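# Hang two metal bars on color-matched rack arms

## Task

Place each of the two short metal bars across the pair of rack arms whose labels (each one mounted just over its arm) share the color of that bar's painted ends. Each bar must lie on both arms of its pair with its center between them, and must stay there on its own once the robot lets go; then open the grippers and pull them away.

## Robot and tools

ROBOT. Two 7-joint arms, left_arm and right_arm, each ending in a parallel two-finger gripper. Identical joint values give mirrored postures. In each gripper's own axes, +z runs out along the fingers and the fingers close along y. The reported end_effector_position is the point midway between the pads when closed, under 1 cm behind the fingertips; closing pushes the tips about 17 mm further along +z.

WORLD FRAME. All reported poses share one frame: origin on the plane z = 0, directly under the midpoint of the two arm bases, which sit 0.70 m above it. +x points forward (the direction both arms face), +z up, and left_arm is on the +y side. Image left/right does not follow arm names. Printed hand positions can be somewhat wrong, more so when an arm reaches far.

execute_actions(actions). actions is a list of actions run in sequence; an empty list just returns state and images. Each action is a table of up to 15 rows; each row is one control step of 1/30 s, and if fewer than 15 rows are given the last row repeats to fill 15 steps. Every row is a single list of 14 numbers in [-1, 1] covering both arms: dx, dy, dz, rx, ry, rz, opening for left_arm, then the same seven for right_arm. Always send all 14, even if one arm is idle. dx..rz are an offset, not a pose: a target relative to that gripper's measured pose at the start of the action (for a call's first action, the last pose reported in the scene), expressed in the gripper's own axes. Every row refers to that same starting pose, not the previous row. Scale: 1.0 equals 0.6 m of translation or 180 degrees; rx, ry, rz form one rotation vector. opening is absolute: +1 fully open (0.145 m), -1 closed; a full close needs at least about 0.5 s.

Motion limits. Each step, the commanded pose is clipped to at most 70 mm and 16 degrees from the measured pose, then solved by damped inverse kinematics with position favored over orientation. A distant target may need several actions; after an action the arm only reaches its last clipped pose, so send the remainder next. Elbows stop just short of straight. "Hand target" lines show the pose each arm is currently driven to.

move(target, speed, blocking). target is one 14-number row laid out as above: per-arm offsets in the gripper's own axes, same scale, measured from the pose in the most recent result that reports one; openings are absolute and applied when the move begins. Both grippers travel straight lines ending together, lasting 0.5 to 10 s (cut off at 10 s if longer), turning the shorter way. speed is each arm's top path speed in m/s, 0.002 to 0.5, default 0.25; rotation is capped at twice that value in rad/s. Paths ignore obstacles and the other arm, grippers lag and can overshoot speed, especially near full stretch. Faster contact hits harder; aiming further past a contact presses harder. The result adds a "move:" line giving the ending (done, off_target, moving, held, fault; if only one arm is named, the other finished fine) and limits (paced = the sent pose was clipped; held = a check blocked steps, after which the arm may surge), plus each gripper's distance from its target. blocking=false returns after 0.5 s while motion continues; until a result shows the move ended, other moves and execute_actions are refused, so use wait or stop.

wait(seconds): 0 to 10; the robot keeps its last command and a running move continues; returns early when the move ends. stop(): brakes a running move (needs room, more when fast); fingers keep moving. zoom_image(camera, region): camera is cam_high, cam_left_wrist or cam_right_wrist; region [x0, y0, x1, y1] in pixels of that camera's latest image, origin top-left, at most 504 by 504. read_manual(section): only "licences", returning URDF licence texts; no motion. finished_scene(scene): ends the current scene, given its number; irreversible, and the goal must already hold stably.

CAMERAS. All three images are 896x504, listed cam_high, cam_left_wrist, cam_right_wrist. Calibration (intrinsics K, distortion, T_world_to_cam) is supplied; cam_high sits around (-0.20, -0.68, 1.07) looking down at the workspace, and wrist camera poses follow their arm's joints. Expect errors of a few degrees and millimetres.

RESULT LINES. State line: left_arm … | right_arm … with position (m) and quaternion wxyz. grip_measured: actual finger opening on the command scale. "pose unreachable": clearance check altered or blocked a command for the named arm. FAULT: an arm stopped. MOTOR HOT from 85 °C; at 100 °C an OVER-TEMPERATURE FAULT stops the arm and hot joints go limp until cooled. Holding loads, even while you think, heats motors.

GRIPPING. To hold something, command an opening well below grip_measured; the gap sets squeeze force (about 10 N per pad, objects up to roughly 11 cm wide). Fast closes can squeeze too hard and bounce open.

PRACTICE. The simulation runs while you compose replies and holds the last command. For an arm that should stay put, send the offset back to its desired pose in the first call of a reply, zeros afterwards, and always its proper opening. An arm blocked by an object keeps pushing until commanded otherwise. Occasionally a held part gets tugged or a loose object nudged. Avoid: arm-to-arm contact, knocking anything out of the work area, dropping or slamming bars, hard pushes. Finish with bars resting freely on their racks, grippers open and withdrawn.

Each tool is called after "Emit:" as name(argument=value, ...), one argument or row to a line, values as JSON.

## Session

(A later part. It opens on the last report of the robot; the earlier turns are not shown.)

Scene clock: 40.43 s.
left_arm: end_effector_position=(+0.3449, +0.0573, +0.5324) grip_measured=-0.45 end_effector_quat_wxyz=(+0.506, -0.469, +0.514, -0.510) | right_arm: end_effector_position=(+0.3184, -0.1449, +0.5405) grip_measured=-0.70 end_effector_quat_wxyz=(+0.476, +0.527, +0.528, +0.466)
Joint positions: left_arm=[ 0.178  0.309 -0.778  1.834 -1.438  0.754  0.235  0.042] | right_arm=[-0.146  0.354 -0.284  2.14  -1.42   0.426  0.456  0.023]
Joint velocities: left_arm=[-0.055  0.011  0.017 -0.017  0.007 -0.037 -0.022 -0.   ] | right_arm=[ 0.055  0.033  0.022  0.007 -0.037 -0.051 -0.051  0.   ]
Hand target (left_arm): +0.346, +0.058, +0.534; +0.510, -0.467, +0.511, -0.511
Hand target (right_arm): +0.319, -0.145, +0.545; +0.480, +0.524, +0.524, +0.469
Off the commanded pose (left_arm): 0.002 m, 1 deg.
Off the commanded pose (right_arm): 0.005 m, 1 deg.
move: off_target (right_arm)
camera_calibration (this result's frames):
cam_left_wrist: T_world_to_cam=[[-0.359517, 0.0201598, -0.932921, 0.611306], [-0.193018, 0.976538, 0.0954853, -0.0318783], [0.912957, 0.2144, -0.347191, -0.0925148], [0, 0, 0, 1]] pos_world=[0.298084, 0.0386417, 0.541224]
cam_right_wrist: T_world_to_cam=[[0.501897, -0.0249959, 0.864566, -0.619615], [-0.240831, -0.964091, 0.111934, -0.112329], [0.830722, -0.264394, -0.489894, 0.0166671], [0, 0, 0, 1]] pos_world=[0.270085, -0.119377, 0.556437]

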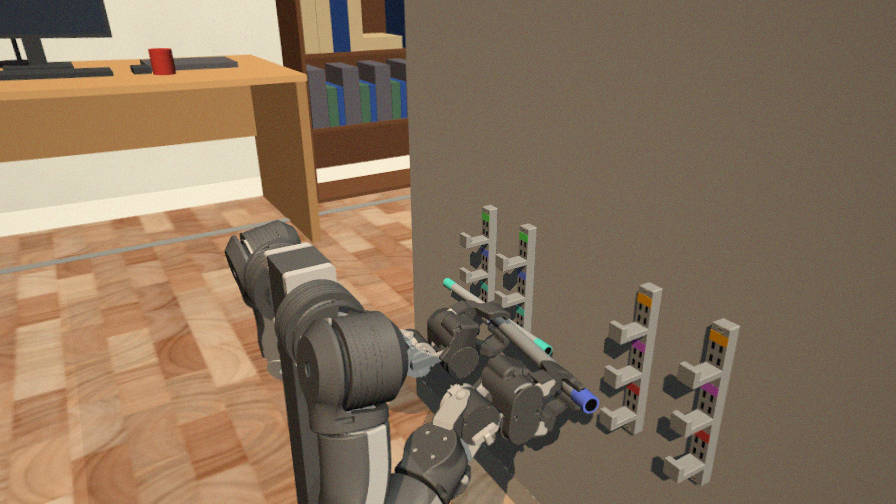

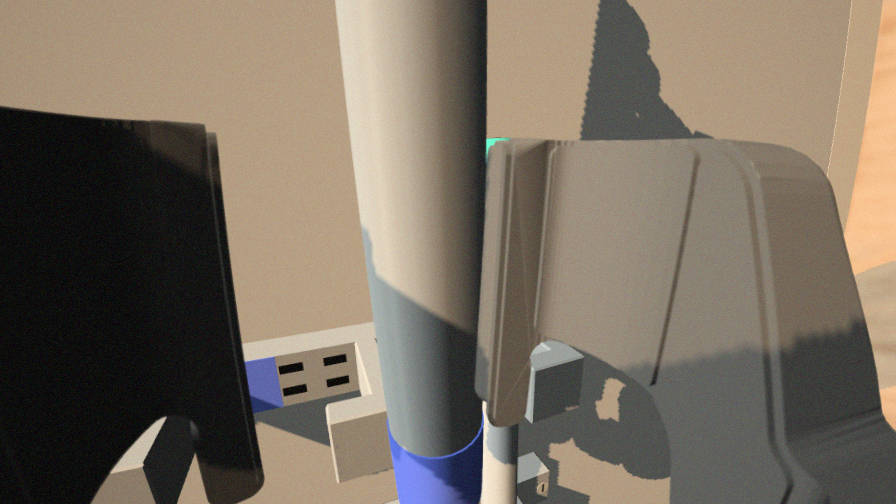

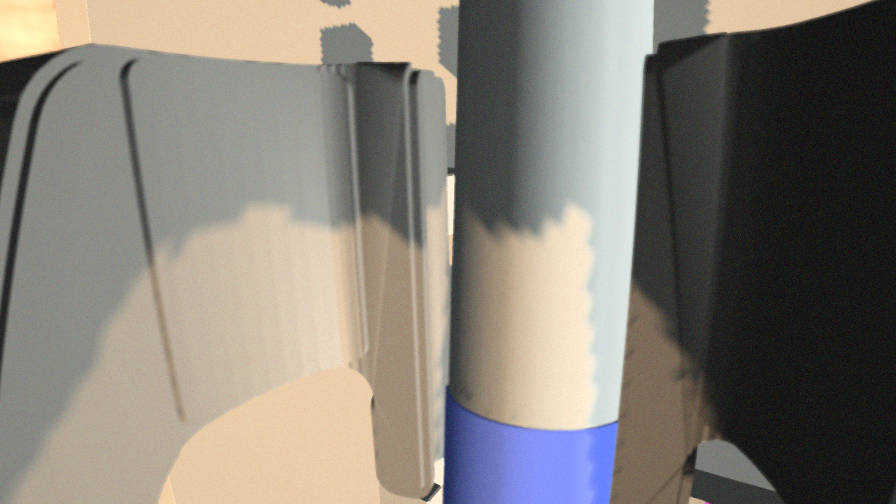

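Emit:
move(
  target=[0,0.02,0,0,0,0,-0.4, 0,0.006,0,0,0,0,-1],
  speed=0.03,
)

Emit:
move(
  target=[0,0,0.03,0,0,0,-0.4, 0,0.006,0,0,0,0,-1],
  speed=0.03,
)

Scene clock: 41.60 s.
left_arm: end_effector_position=(+0.3453, +0.0582, +0.5208) grip_measured=-0.40 end_effector_quat_wxyz=(+0.506, -0.470, +0.514, -0.509) | right_arm: end_effector_position=(+0.3183, -0.1450, +0.5380) grip_measured=-0.70 end_effector_quat_wxyz=(+0.471, +0.532, +0.533, +0.459)
Joint positions: left_arm=[ 0.163  0.305 -0.778  1.791 -1.404  0.75   0.168  0.046] | right_arm=[-0.143  0.354 -0.284  2.142 -1.424  0.425  0.483  0.023]
Joint velocities: left_arm=[-0.099  0.033 -0.022  0.012  0.081 -0.007 -0.037  0.   ] | right_arm=[ 0.055 -0.033 -0.007 -0.012  0.022  0.051  0.051  0.   ]
Hand target (left_arm): +0.345, +0.058, +0.520; +0.506, -0.469, +0.514, -0.509
Hand target (right_arm): +0.319, -0.145, +0.544; +0.476, +0.527, +0.528, +0.466
Off the commanded pose (left_arm): 0.000 m, 0 deg.
Off the commanded pose (right_arm): 0.006 m, 1 deg.
move: off_target (right_arm)
camera_calibration (this result's frames):
cam_left_wrist: T_world_to_cam=[[-0.361603, 0.0189256, -0.93214, 0.600975], [-0.19492, 0.976165, 0.0954345, -0.0307944], [0.911729, 0.216202, -0.349296, -0.0957172], [0, 0, 0, 1]] pos_world=[0.29858, 0.0393809, 0.529698]
cam_right_wrist: T_world_to_cam=[[0.519722, -0.0231296, 0.854022, -0.617101], [-0.239004, -0.963656, 0.119349, -0.116677], [0.820223, -0.266143, -0.506362, 0.0274965], [0, 0, 0, 1]] pos_world=[0.270282, -0.119392, 0.554866]

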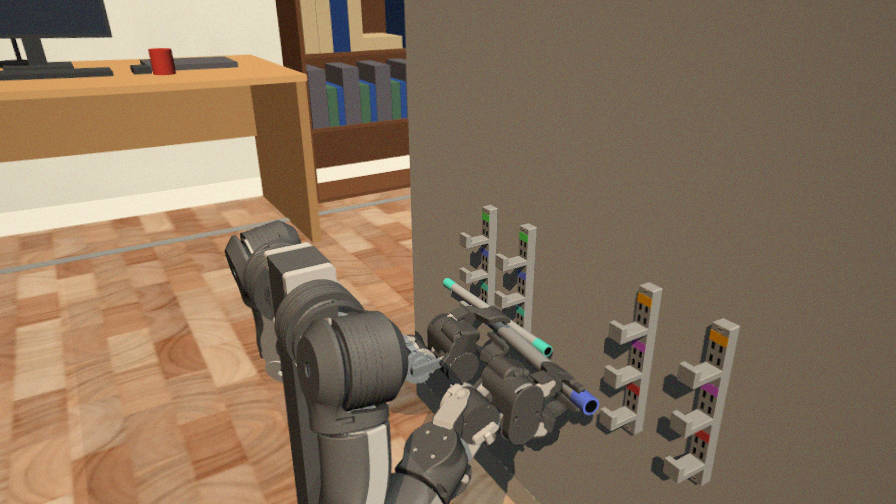

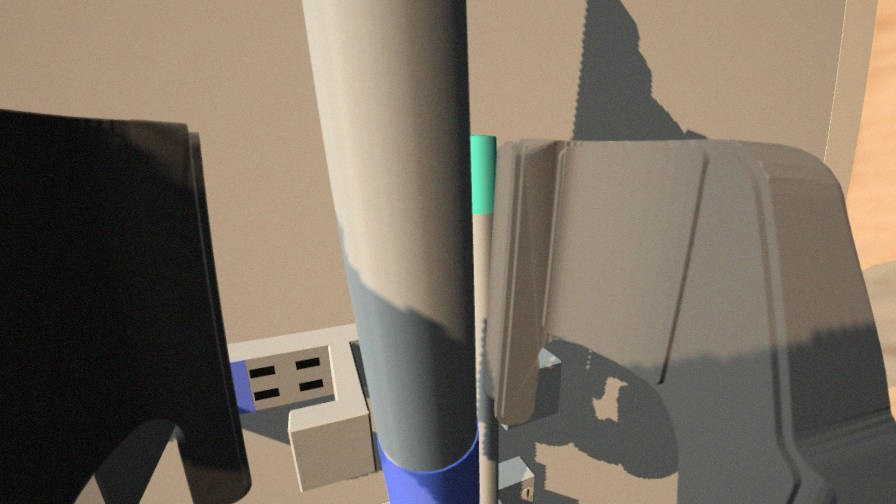

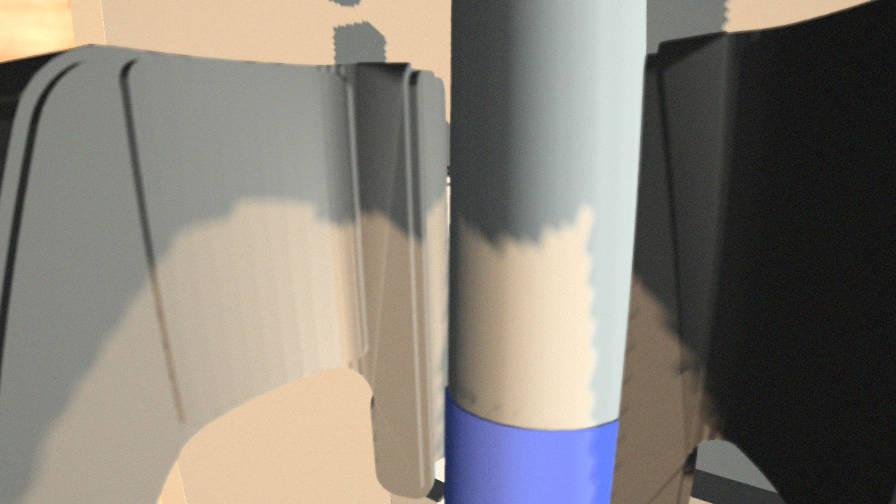

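Scene clock: 42.43 s.
left_arm: end_effector_position=(+0.3623, +0.0562, +0.5199) grip_measured=-0.40 end_effector_quat_wxyz=(+0.503, -0.472, +0.517, -0.508) | right_arm: end_effector_position=(+0.3183, -0.1448, +0.5365) grip_measured=-0.70 end_effector_quat_wxyz=(+0.467, +0.536, +0.537, +0.455)
Joint positions: left_arm=[ 0.229  0.286 -0.775  1.722 -1.361  0.728  0.166  0.046] | right_arm=[-0.138  0.354 -0.284  2.144 -1.424  0.425  0.507  0.023]
Joint velocities: left_arm=[-0.033 -0.011 -0.022 -0.017 -0.022 -0.066 -0.007 -0.   ] | right_arm=[-0.011 -0.011  0.002 -0.012  0.022  0.037 -0.022  0.   ]
Hand target (left_arm): +0.363, +0.057, +0.522; +0.507, -0.470, +0.514, -0.509
Hand target (right_arm): +0.319, -0.145, +0.541; +0.471, +0.532, +0.533, +0.459
Off the commanded pose (left_arm): 0.002 m, 1 deg.
Off the commanded pose (right_arm): 0.005 m, 1 deg.
move: off_target (right_arm)
camera_calibration (this result's frames):
cam_left_wrist: T_world_to_cam=[[-0.370346, 0.019813, -0.928682, 0.607639], [-0.190431, 0.976918, 0.0967832, -0.0278993], [0.909164, 0.212693, -0.358025, -0.105385], [0, 0, 0, 1]] pos_world=[0.315536, 0.0376308, 0.529273]
cam_right_wrist: T_world_to_cam=[[0.533893, -0.0238217, 0.845216, -0.615745], [-0.236555, -0.963896, 0.122257, -0.118696], [0.811788, -0.265213, -0.520253, 0.0370663], [0, 0, 0, 1]] pos_world=[0.270574, -0.119248, 0.554233]

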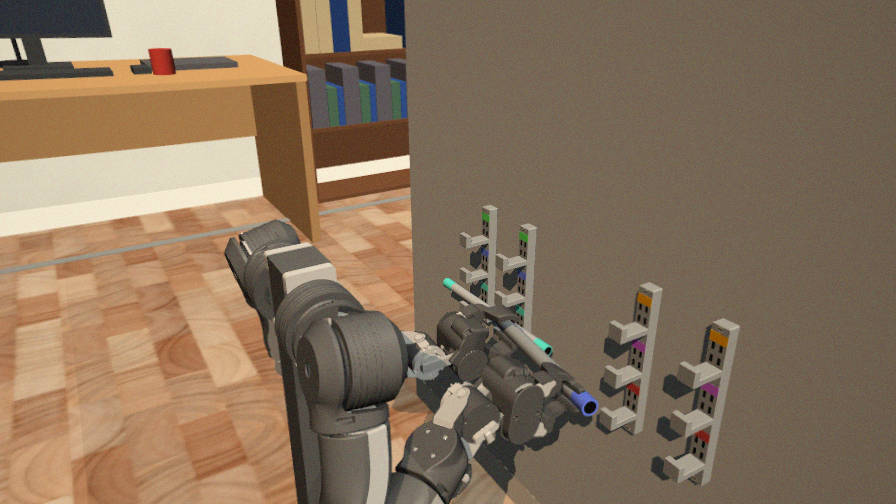

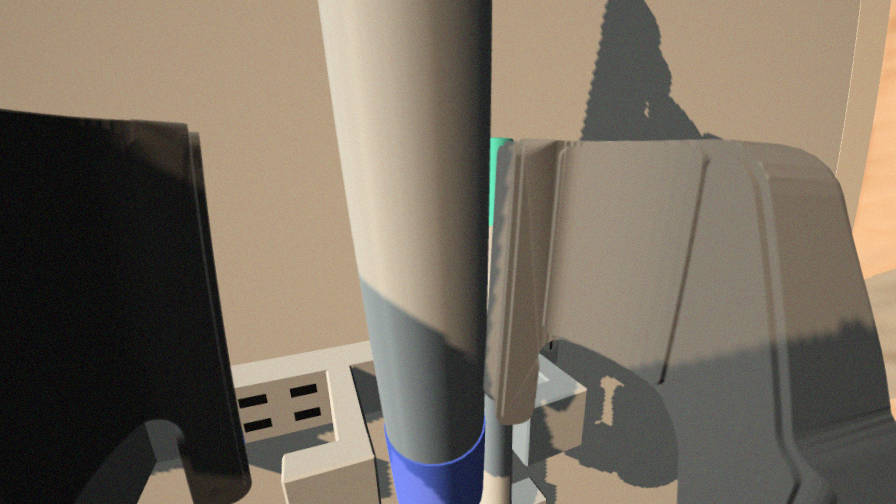

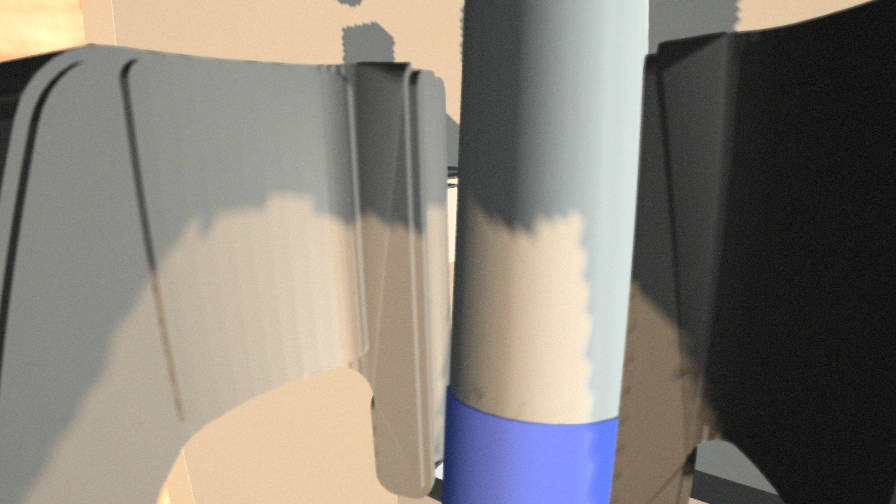

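Emit:
move(
  target=[0,0.015,0,0,0,0,-0.62, 0,0.006,0,0,0,0,-1],
  speed=0.03,
)

Emit:
move(
  target=[0,0,0,0,0,0,-1, 0,0.004,0,0,0,0,-1],
  speed=0.03,
)

Scene clock: 43.80 s.
left_arm: end_effector_position=(+0.3624, +0.0565, +0.5102) grip_measured=-0.62 end_effector_quat_wxyz=(+0.500, -0.474, +0.519, -0.506) | right_arm: end_effector_position=(+0.3185, -0.1447, +0.5355) grip_measured=-0.70 end_effector_quat_wxyz=(+0.462, +0.540, +0.540, +0.452)
Joint positions: left_arm=[ 0.219  0.281 -0.775  1.689 -1.336  0.721  0.124  0.029] | right_arm=[-0.133  0.354 -0.284  2.147 -1.423  0.426  0.53   0.023]
Joint velocities: left_arm=[-0.033 -0.121 -0.007 -0.002  0.037  0.007 -0.007  0.   ] | right_arm=[ 0.055  0.011 -0.007 -0.012 -0.007 -0.022 -0.007 -0.   ]
Hand target (left_arm): +0.363, +0.057, +0.511; +0.503, -0.472, +0.517, -0.507
Hand target (right_arm): +0.319, -0.145, +0.540; +0.467, +0.536, +0.537, +0.455
Off the commanded pose (left_arm): 0.001 m, 0 deg.
Off the commanded pose (right_arm): 0.005 m, 1 deg.
move: off_target (right_arm)
camera_calibration (this result's frames):
cam_left_wrist: T_world_to_cam=[[-0.378047, 0.0182926, -0.925606, 0.600012], [-0.189358, 0.97714, 0.0966508, -0.0275171], [0.906214, 0.211809, -0.365941, -0.103876], [0, 0, 0, 1]] pos_world=[0.315756, 0.0379142, 0.520021]
cam_right_wrist: T_world_to_cam=[[0.546527, -0.0254391, 0.837055, -0.614817], [-0.234786, -0.964106, 0.123995, -0.119938], [0.803856, -0.264295, -0.532883, 0.0457964], [0, 0, 0, 1]] pos_world=[0.271041, -0.119169, 0.553911]

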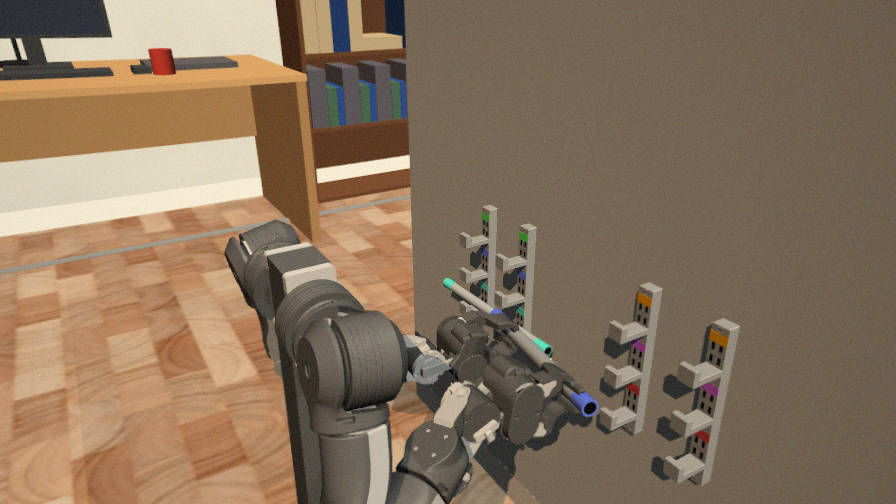

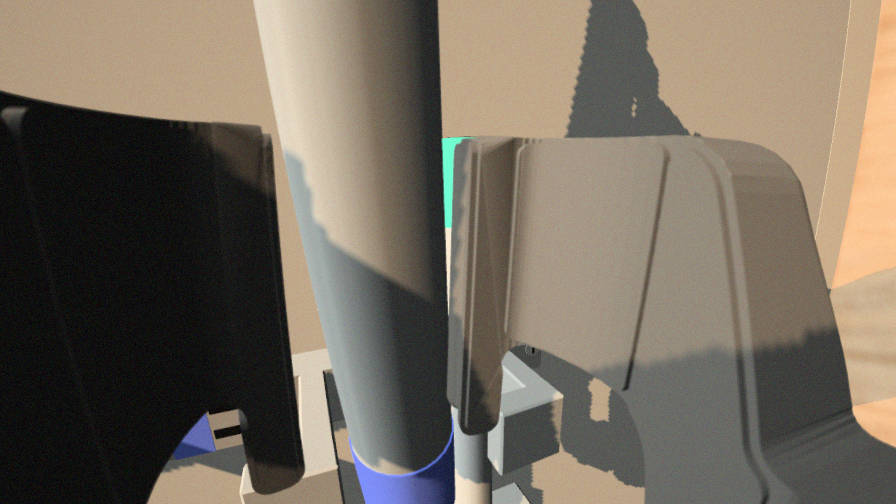

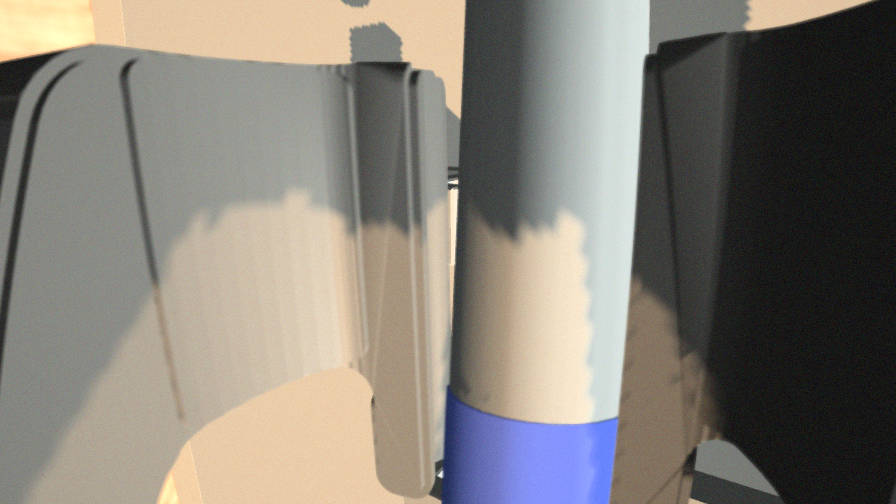

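Scene clock: 44.50 s.
left_arm: end_effector_position=(+0.3625, +0.0567, +0.5095) grip_measured=-0.67 end_effector_quat_wxyz=(+0.498, -0.477, +0.518, -0.506) | right_arm: end_effector_position=(+0.3182, -0.1446, +0.5329) grip_measured=-0.70 end_effector_quat_wxyz=(+0.457, +0.544, +0.543, +0.448)
Joint positions: left_arm=[ 0.219  0.281 -0.775  1.689 -1.329  0.723  0.124  0.025] | right_arm=[-0.131  0.354 -0.284  2.146 -1.42   0.427  0.547  0.023]
Joint velocities: left_arm=[ 0.033 -0.011 -0.027 -0.002 -0.037  0.022 -0.022  0.   ] | right_arm=[ 0.011  0.033 -0.012 -0.002 -0.081  0.022 -0.037 -0.   ]
Hand target (left_arm): +0.362, +0.057, +0.510; +0.500, -0.474, +0.519, -0.506
Hand target (right_arm): +0.319, -0.145, +0.538; +0.462, +0.540, +0.540, +0.452
Off the commanded pose (left_arm): 0.001 m, 0 deg.
Off the commanded pose (right_arm): 0.005 m, 1 deg.
move: off_target (right_arm)
camera_calibration (this result's frames):
cam_left_wrist: T_world_to_cam=[[-0.382602, 0.0125481, -0.923828, 0.600478], [-0.190171, 0.977427, 0.0920352, -0.0250211], [0.90413, 0.210898, -0.371579, -0.100575], [0, 0, 0, 1]] pos_world=[0.315919, 0.0381326, 0.519669]
cam_right_wrist: T_world_to_cam=[[0.560873, -0.0275658, 0.827443, -0.612242], [-0.232318, -0.96453, 0.125342, -0.12112], [0.794638, -0.262531, -0.547383, 0.0555481], [0, 0, 0, 1]] pos_world=[0.271111, -0.119118, 0.552182]

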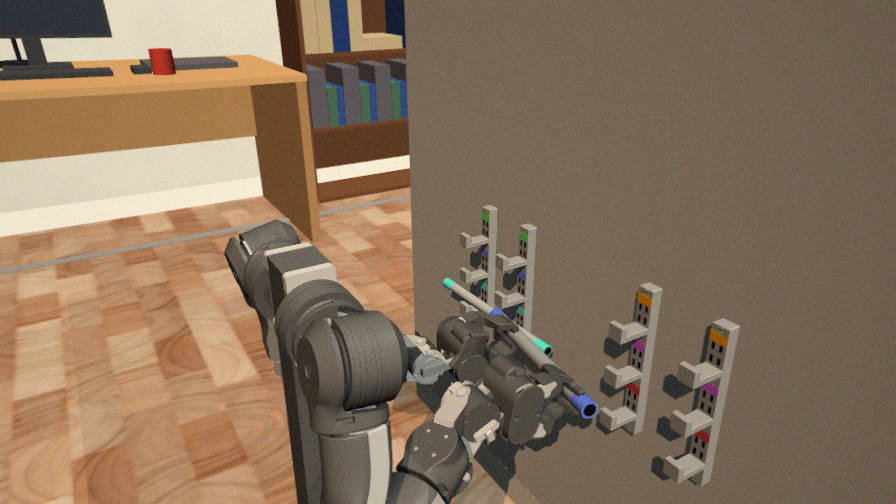

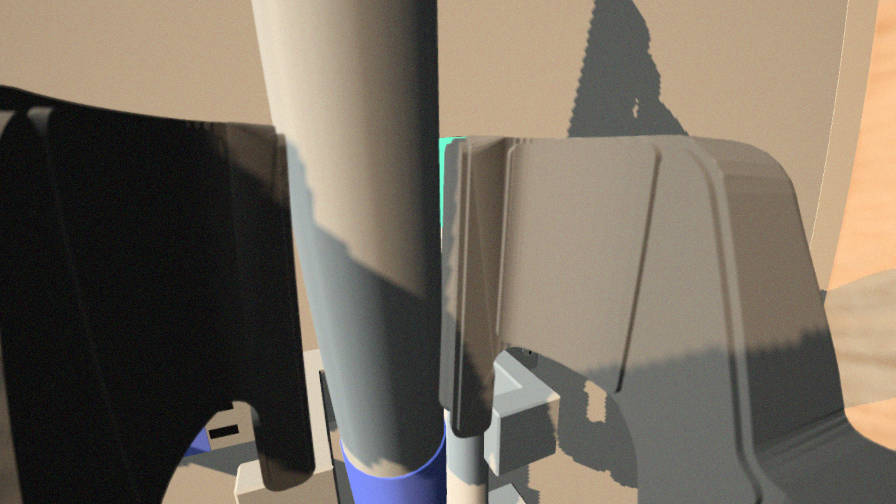

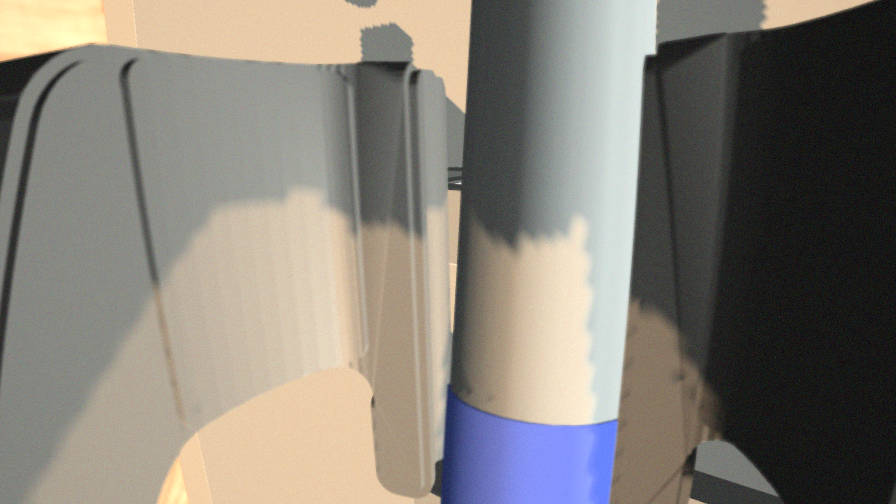

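Emit:
move(
  target=[0,0,0,0,0,0,-1, 0,0,0,0,0,0,-0.45],
  speed=0.03,
)

Emit:
move(
  target=[0,0,0,0,0,0,-1, -0.03,-0.01,-0.17,0,0,0,-0.45],
  speed=0.12,
)

Scene clock: 45.60 s.
left_arm: end_effector_position=(+0.3625, +0.0566, +0.5089) grip_measured=-0.68 end_effector_quat_wxyz=(+0.496, -0.479, +0.519, -0.506) | right_arm: end_effector_position=(+0.3182, -0.1444, +0.5326) grip_measured=-0.45 end_effector_quat_wxyz=(+0.456, +0.544, +0.543, +0.448)
Joint positions: left_arm=[ 0.219  0.281 -0.775  1.689 -1.326  0.722  0.126  0.024] | right_arm=[-0.131  0.354 -0.284  2.146 -1.419  0.427  0.548  0.042]
Joint velocities: left_arm=[-0.055 -0.055 -0.007 -0.012 -0.022  0.007  0.037  0.   ] | right_arm=[ 0.055  0.077 -0.002  0.022 -0.051  0.022 -0.051  0.   ]
Hand target (left_arm): +0.363, +0.057, +0.510; +0.498, -0.477, +0.518, -0.506
Hand target (right_arm): +0.318, -0.145, +0.533; +0.457, +0.544, +0.543, +0.448
Off the commanded pose (left_arm): 0.001 m, 0 deg.
Off the commanded pose (right_arm): 0.000 m, 0 deg.
move: done
camera_calibration (this result's frames):
cam_left_wrist: T_world_to_cam=[[-0.386439, 0.0111441, -0.922248, 0.600528], [-0.189291, 0.977683, 0.0911306, -0.0247529], [0.902681, 0.20979, -0.375705, -0.0981196], [0, 0, 0, 1]] pos_world=[0.315953, 0.0380926, 0.519227]
cam_right_wrist: T_world_to_cam=[[0.562034, -0.0283788, 0.826627, -0.612081], [-0.23168, -0.964805, 0.1244, -0.12073], [0.794004, -0.26143, -0.548828, 0.0566169], [0, 0, 0, 1]] pos_world=[0.271085, -0.119049, 0.552054]

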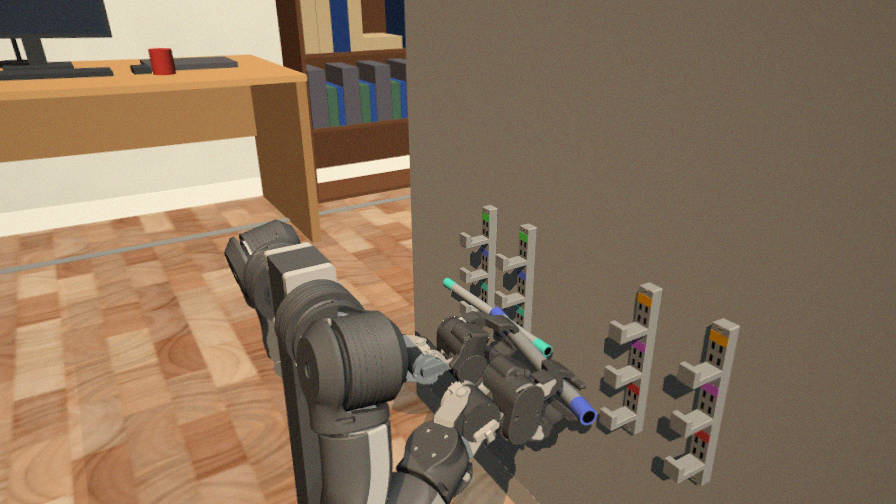

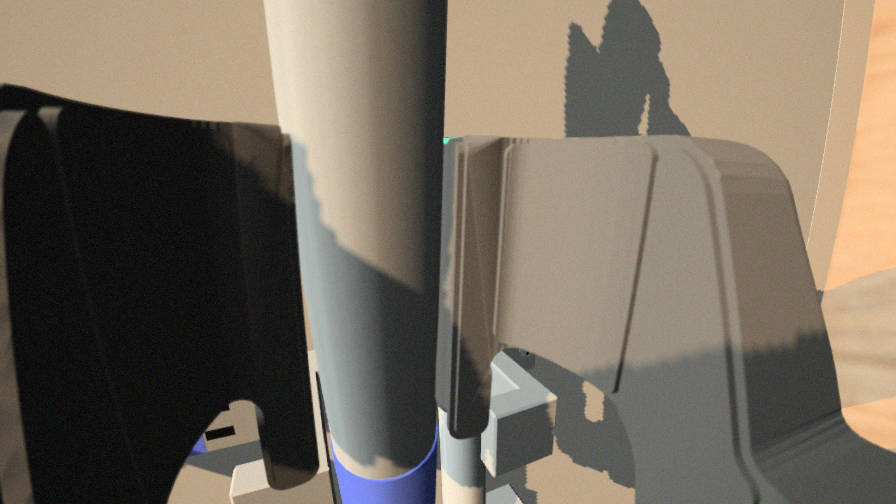

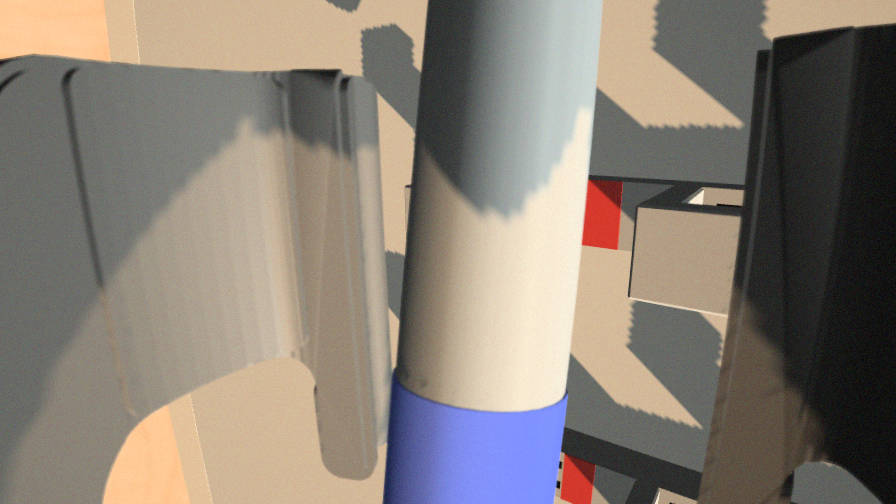

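Scene clock: 46.87 s.
left_arm: end_effector_position=(+0.3625, +0.0566, +0.5078) grip_measured=-0.69 end_effector_quat_wxyz=(+0.494, -0.480, +0.520, -0.504) | right_arm: end_effector_position=(+0.2181, -0.1616, +0.5462) grip_measured=-0.45 end_effector_quat_wxyz=(+0.479, +0.525, +0.524, +0.469)
Joint positions: left_arm=[ 0.219  0.281 -0.775  1.689 -1.325  0.722  0.131  0.024] | right_arm=[-0.79   0.434 -0.14   2.457 -1.398  0.428  0.132  0.042]
Joint velocities: left_arm=[-0.077 -0.033 -0.022  0.012  0.081  0.051 -0.066 -0.   ] | right_arm=[-0.033 -0.055  0.012  0.002 -0.037 -0.022 -0.022  0.   ]
Hand target (left_arm): +0.362, +0.057, +0.509; +0.496, -0.479, +0.519, -0.505
Hand target (right_arm): +0.218, -0.162, +0.547; +0.480, +0.522, +0.524, +0.471
Off the commanded pose (left_arm): 0.001 m, 0 deg.
Off the commanded pose (right_arm): 0.002 m, 5 deg.
joint sent to its limit (right arm) — the command would take joint 4 (elbow) past its upper limit, so that joint was sent only as far as its limit.
move: off_target (right_arm)
camera_calibration (this result's frames):
cam_left_wrist: T_world_to_cam=[[-0.391984, 0.0103467, -0.919914, 0.600399], [-0.188763, 0.977757, 0.0914309, -0.0250222], [0.900398, 0.209485, -0.381312, -0.0947598], [0, 0, 0, 1]] pos_world=[0.315945, 0.0381042, 0.518471]
cam_right_wrist: T_world_to_cam=[[0.491274, -0.0262173, 0.87061, -0.575798], [-0.242727, -0.964071, 0.107936, -0.150687], [0.836501, -0.264347, -0.479987, 0.0917257], [0, 0, 0, 1]] pos_world=[0.16957, -0.136121, 0.561588]

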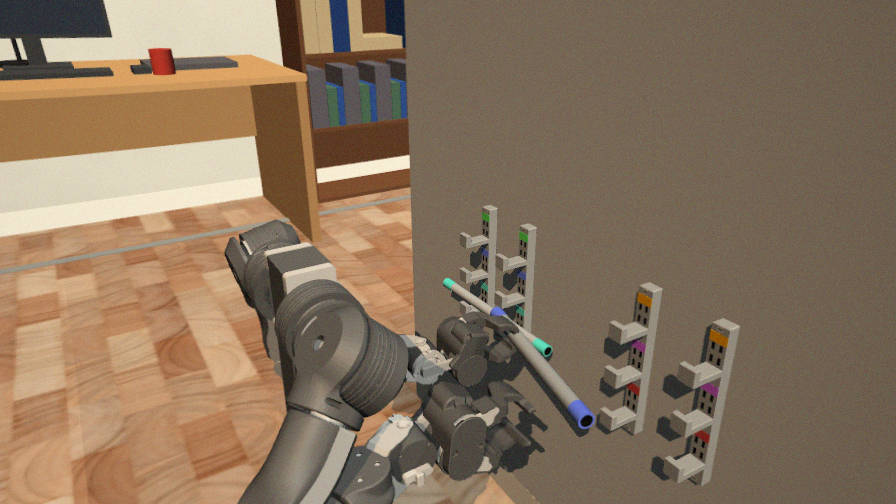

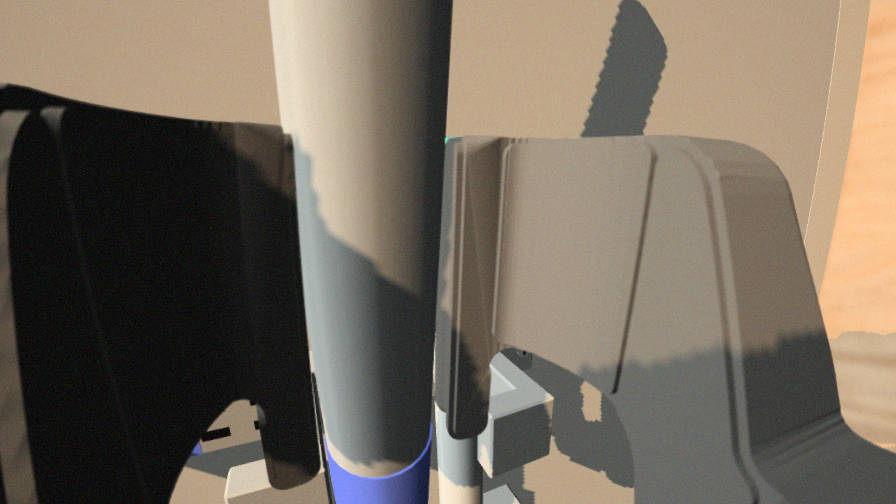

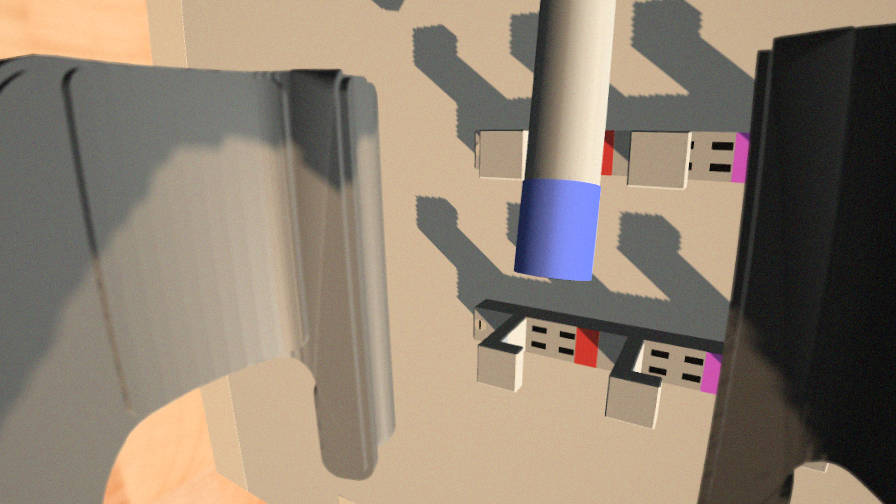

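Emit:
move(
  target=[0,-0.03,-0.065,0,0,0,-1, -0.2,0,0,0,0,0,-0.45],
  speed=0.1,
)

Emit:
move(
  target=[-0.39,-0.08,0,0,0,0,-1, -0.1,0,0,0,0,0,-0.45],
  speed=0.12,
)

Scene clock: 49.03 s.
left_arm: end_effector_position=(+0.3228, +0.0563, +0.5210) grip_measured=-0.69 end_effector_quat_wxyz=(+0.489, -0.482, +0.526, -0.502) | right_arm: end_effector_position=(+0.2190, -0.2787, +0.5476) grip_measured=-0.45 end_effector_quat_wxyz=(+0.479, +0.523, +0.528, +0.467)
Joint positions: left_arm=[ 0.099  0.336 -0.802  1.906 -1.462  0.785  0.266  0.024] | right_arm=[-1.013  0.576  0.565  2.241 -0.803 -0.006 -0.06   0.042]
Joint velocities: left_arm=[ 0.033  0.011  0.007 -0.007 -0.007 -0.022  0.022 -0.   ] | right_arm=[ 0.033 -0.011 -0.012  0.012 -0.022 -0.051  0.051 -0.   ]
Hand target (left_arm): +0.323, +0.058, +0.526; +0.494, -0.481, +0.520, -0.505
Hand target (right_arm): +0.219, -0.278, +0.549; +0.479, +0.521, +0.527, +0.470
Off the commanded pose (left_arm): 0.005 m, 1 deg.
Off the commanded pose (right_arm): 0.004 m, 1 deg.
joint sent to its limit (left arm) — the command would take joint 6 (wrist pitch) past its upper limit, so that joint was sent only as far as its limit.
move: off_target (left_arm, right_arm)
camera_calibration (this result's frames):
cam_left_wrist: T_world_to_cam=[[-0.406727, 0.0142652, -0.913438, 0.598213], [-0.180866, 0.978829, 0.0958209, -0.0382821], [0.895467, 0.204183, -0.395536, -0.0446844], [0, 0, 0, 1]] pos_world=[0.276399, 0.0380618, 0.532424]
cam_right_wrist: T_world_to_cam=[[0.494927, -0.017332, 0.868762, -0.577844], [-0.236547, -0.964729, 0.115513, -0.269155], [0.836117, -0.262673, -0.481571, 0.0621014], [0, 0, 0, 1]] pos_world=[0.170399, -0.253365, 0.563006]

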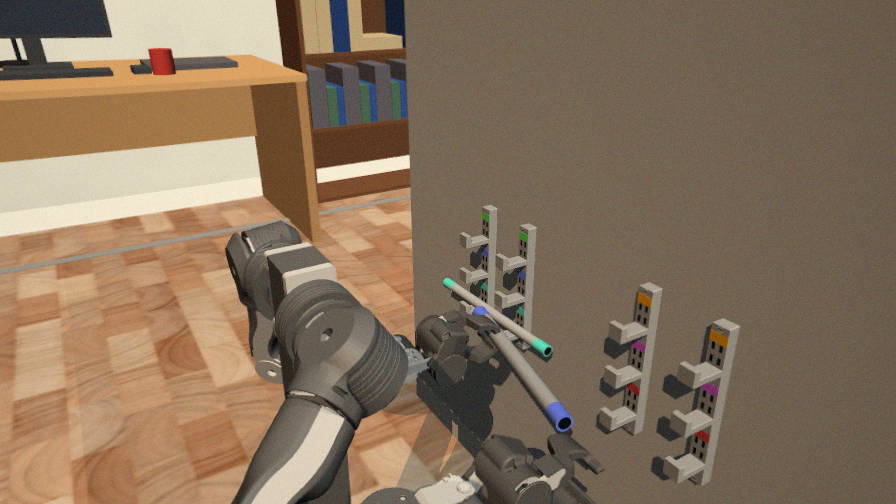

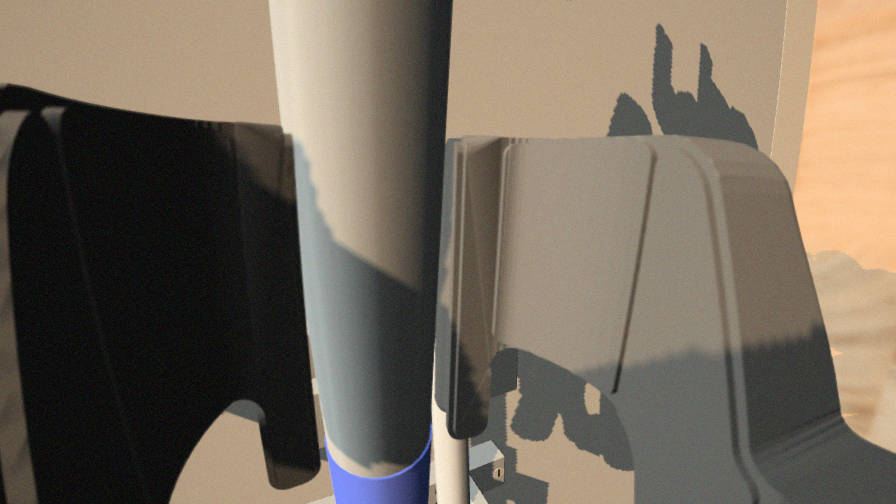

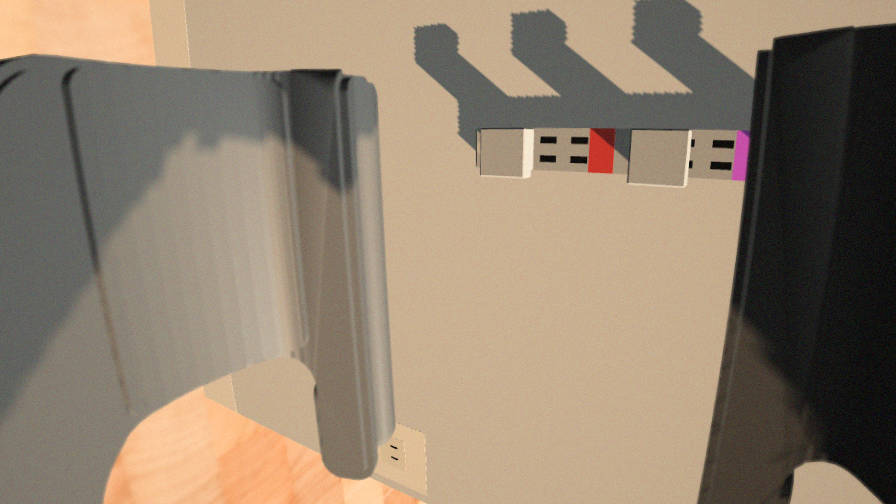

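Scene clock: 51.40 s.
left_arm: end_effector_position=(+0.3351, +0.2883, +0.5714) grip_measured=-0.69 end_effector_quat_wxyz=(+0.486, -0.488, +0.530, -0.495) | right_arm: end_effector_position=(+0.2191, -0.3377, +0.5471) grip_measured=-0.45 end_effector_quat_wxyz=(+0.477, +0.524, +0.530, +0.466)
Joint positions: left_arm=[-0.306  0.891  0.197  1.901 -0.7    0.082  0.093  0.023] | right_arm=[-0.994  0.625  0.752  2.019 -0.675 -0.241 -0.063  0.042]
Joint velocities: left_arm=[-0.099 -0.077 -0.007 -0.017  0.007 -0.022 -0.037  0.   ] | right_arm=[-0.055 -0.077  0.002  0.007 -0.037 -0.037 -0.037  0.   ]
Hand target (left_arm): +0.335, +0.288, +0.575; +0.488, -0.485, +0.525, -0.501
Hand target (right_arm): +0.219, -0.338, +0.549; +0.479, +0.522, +0.529, +0.467
Off the commanded pose (left_arm): 0.005 m, 1 deg.
Off the commanded pose (right_arm): 0.002 m, 0 deg.
move: off_target (left_arm)
camera_calibration (this result's frames):
cam_left_wrist: T_world_to_cam=[[-0.424017, 0.0138445, -0.905548, 0.647292], [-0.183788, 0.977763, 0.101006, -0.269658], [0.88681, 0.209258, -0.412044, -0.0722702], [0, 0, 0, 1]] pos_world=[0.288993, 0.269823, 0.583613]
cam_right_wrist: T_world_to_cam=[[0.500634, -0.0166114, 0.865499, -0.577665], [-0.235283, -0.964789, 0.117579, -0.32738], [0.833071, -0.262501, -0.486915, 0.0498656], [0, 0, 0, 1]] pos_world=[0.170631, -0.312358, 0.562742]

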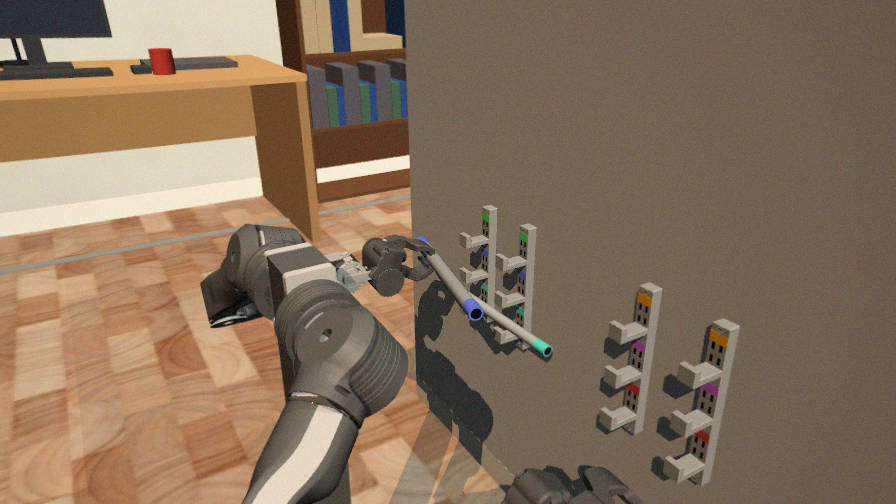

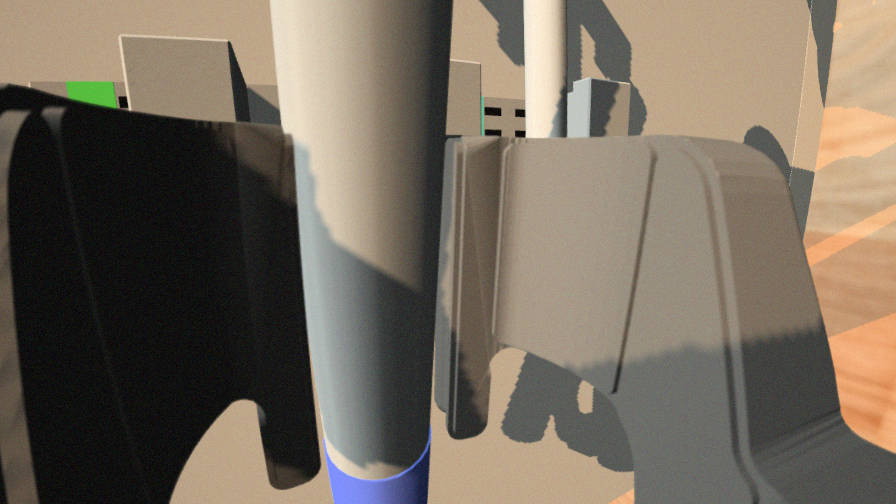

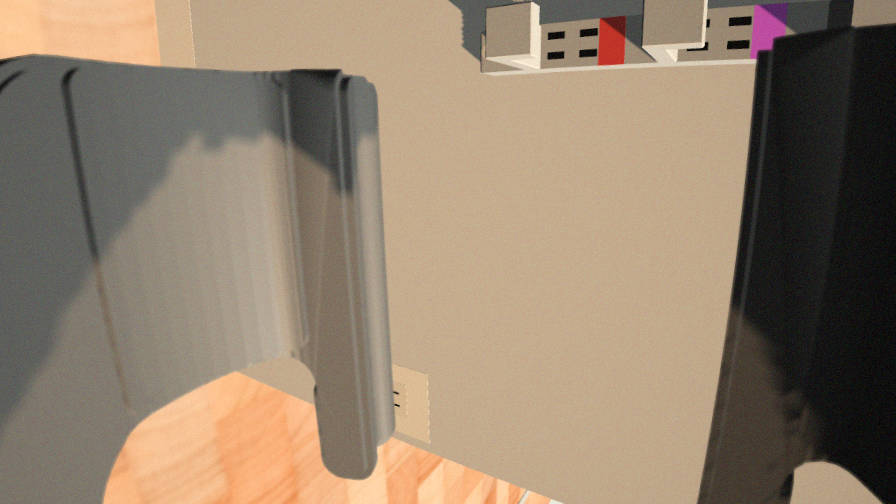

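Emit:
move(
  target=[0,-0.005,0,0,-0.07,0,-1, 0,0,0,0,0,0,-0.45],
  speed=0.06,
)

Scene clock: 55.30 s.
left_arm: end_effector_position=(+0.3353, +0.2887, +0.5712) grip_measured=-0.69 end_effector_quat_wxyz=(+0.538, -0.541, +0.477, -0.436) | right_arm: end_effector_position=(+0.2191, -0.3377, +0.5471) grip_measured=-0.45 end_effector_quat_wxyz=(+0.477, +0.524, +0.530, +0.466)
Joint positions: left_arm=[-0.21   0.743  0.121  1.991 -0.915  0.35   0.246  0.023] | right_arm=[-0.994  0.625  0.752  2.019 -0.675 -0.241 -0.063  0.042]
Joint velocities: left_arm=[ 0.077 -0.011 -0.002 -0.012 -0.037 -0.037 -0.037  0.   ] | right_arm=[ 0.033 -0.077  0.012  0.012  0.037  0.022 -0.037 -0.   ]
Hand target (left_arm): +0.336, +0.288, +0.575; +0.540, -0.539, +0.473, -0.440
Hand target (right_arm): +0.219, -0.338, +0.547; +0.477, +0.524, +0.530, +0.466
Off the commanded pose (left_arm): 0.003 m, 1 deg.
Off the commanded pose (right_arm): 0.000 m, 0 deg.
move: done
camera_calibration (this result's frames):
cam_left_wrist: T_world_to_cam=[[-0.421641, -0.069669, -0.904083, 0.669647], [-0.389656, 0.914213, 0.111276, -0.188477], [0.818772, 0.399199, -0.412616, -0.104302], [0, 0, 0, 1]] pos_world=[0.294309, 0.260599, 0.583352]
cam_right_wrist: T_world_to_cam=[[0.500634, -0.0166114, 0.865499, -0.577665], [-0.235283, -0.964789, 0.117579, -0.32738], [0.833071, -0.262501, -0.486915, 0.0498656], [0, 0, 0, 1]] pos_world=[0.170631, -0.312358, 0.562742]

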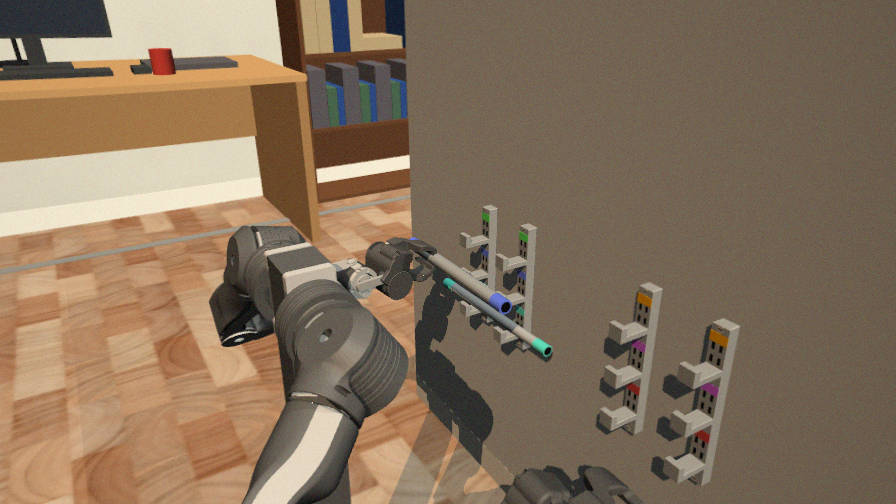

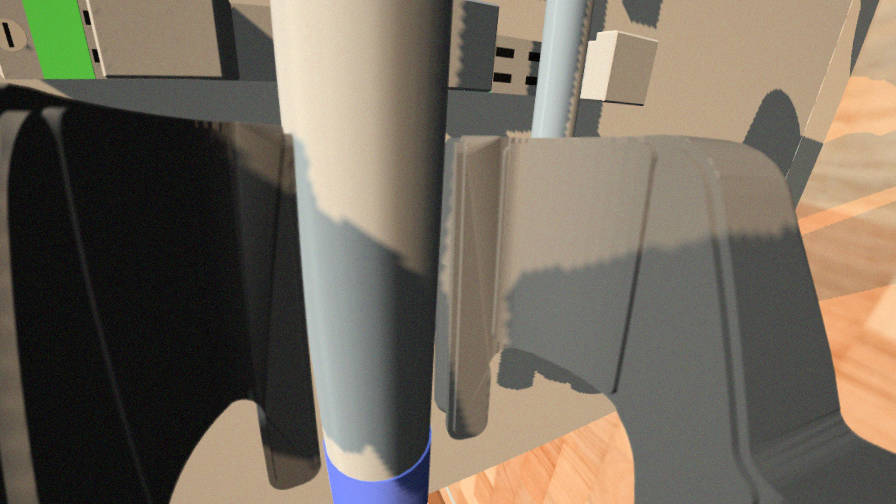

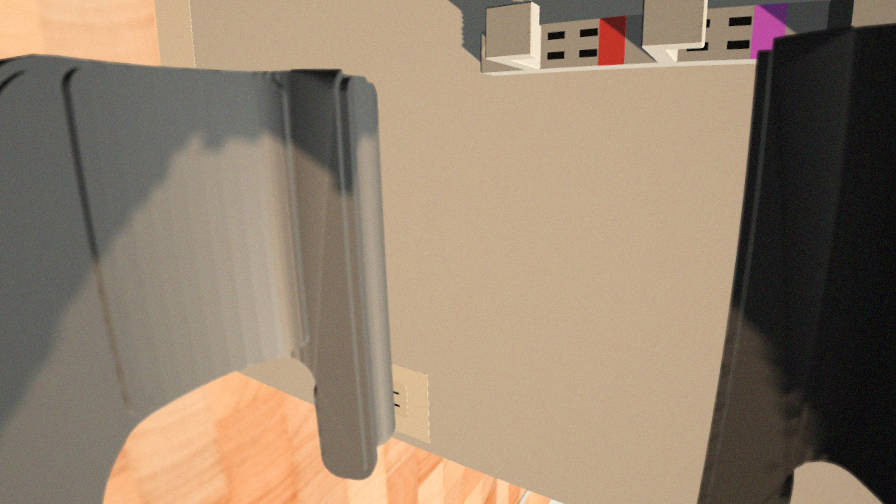

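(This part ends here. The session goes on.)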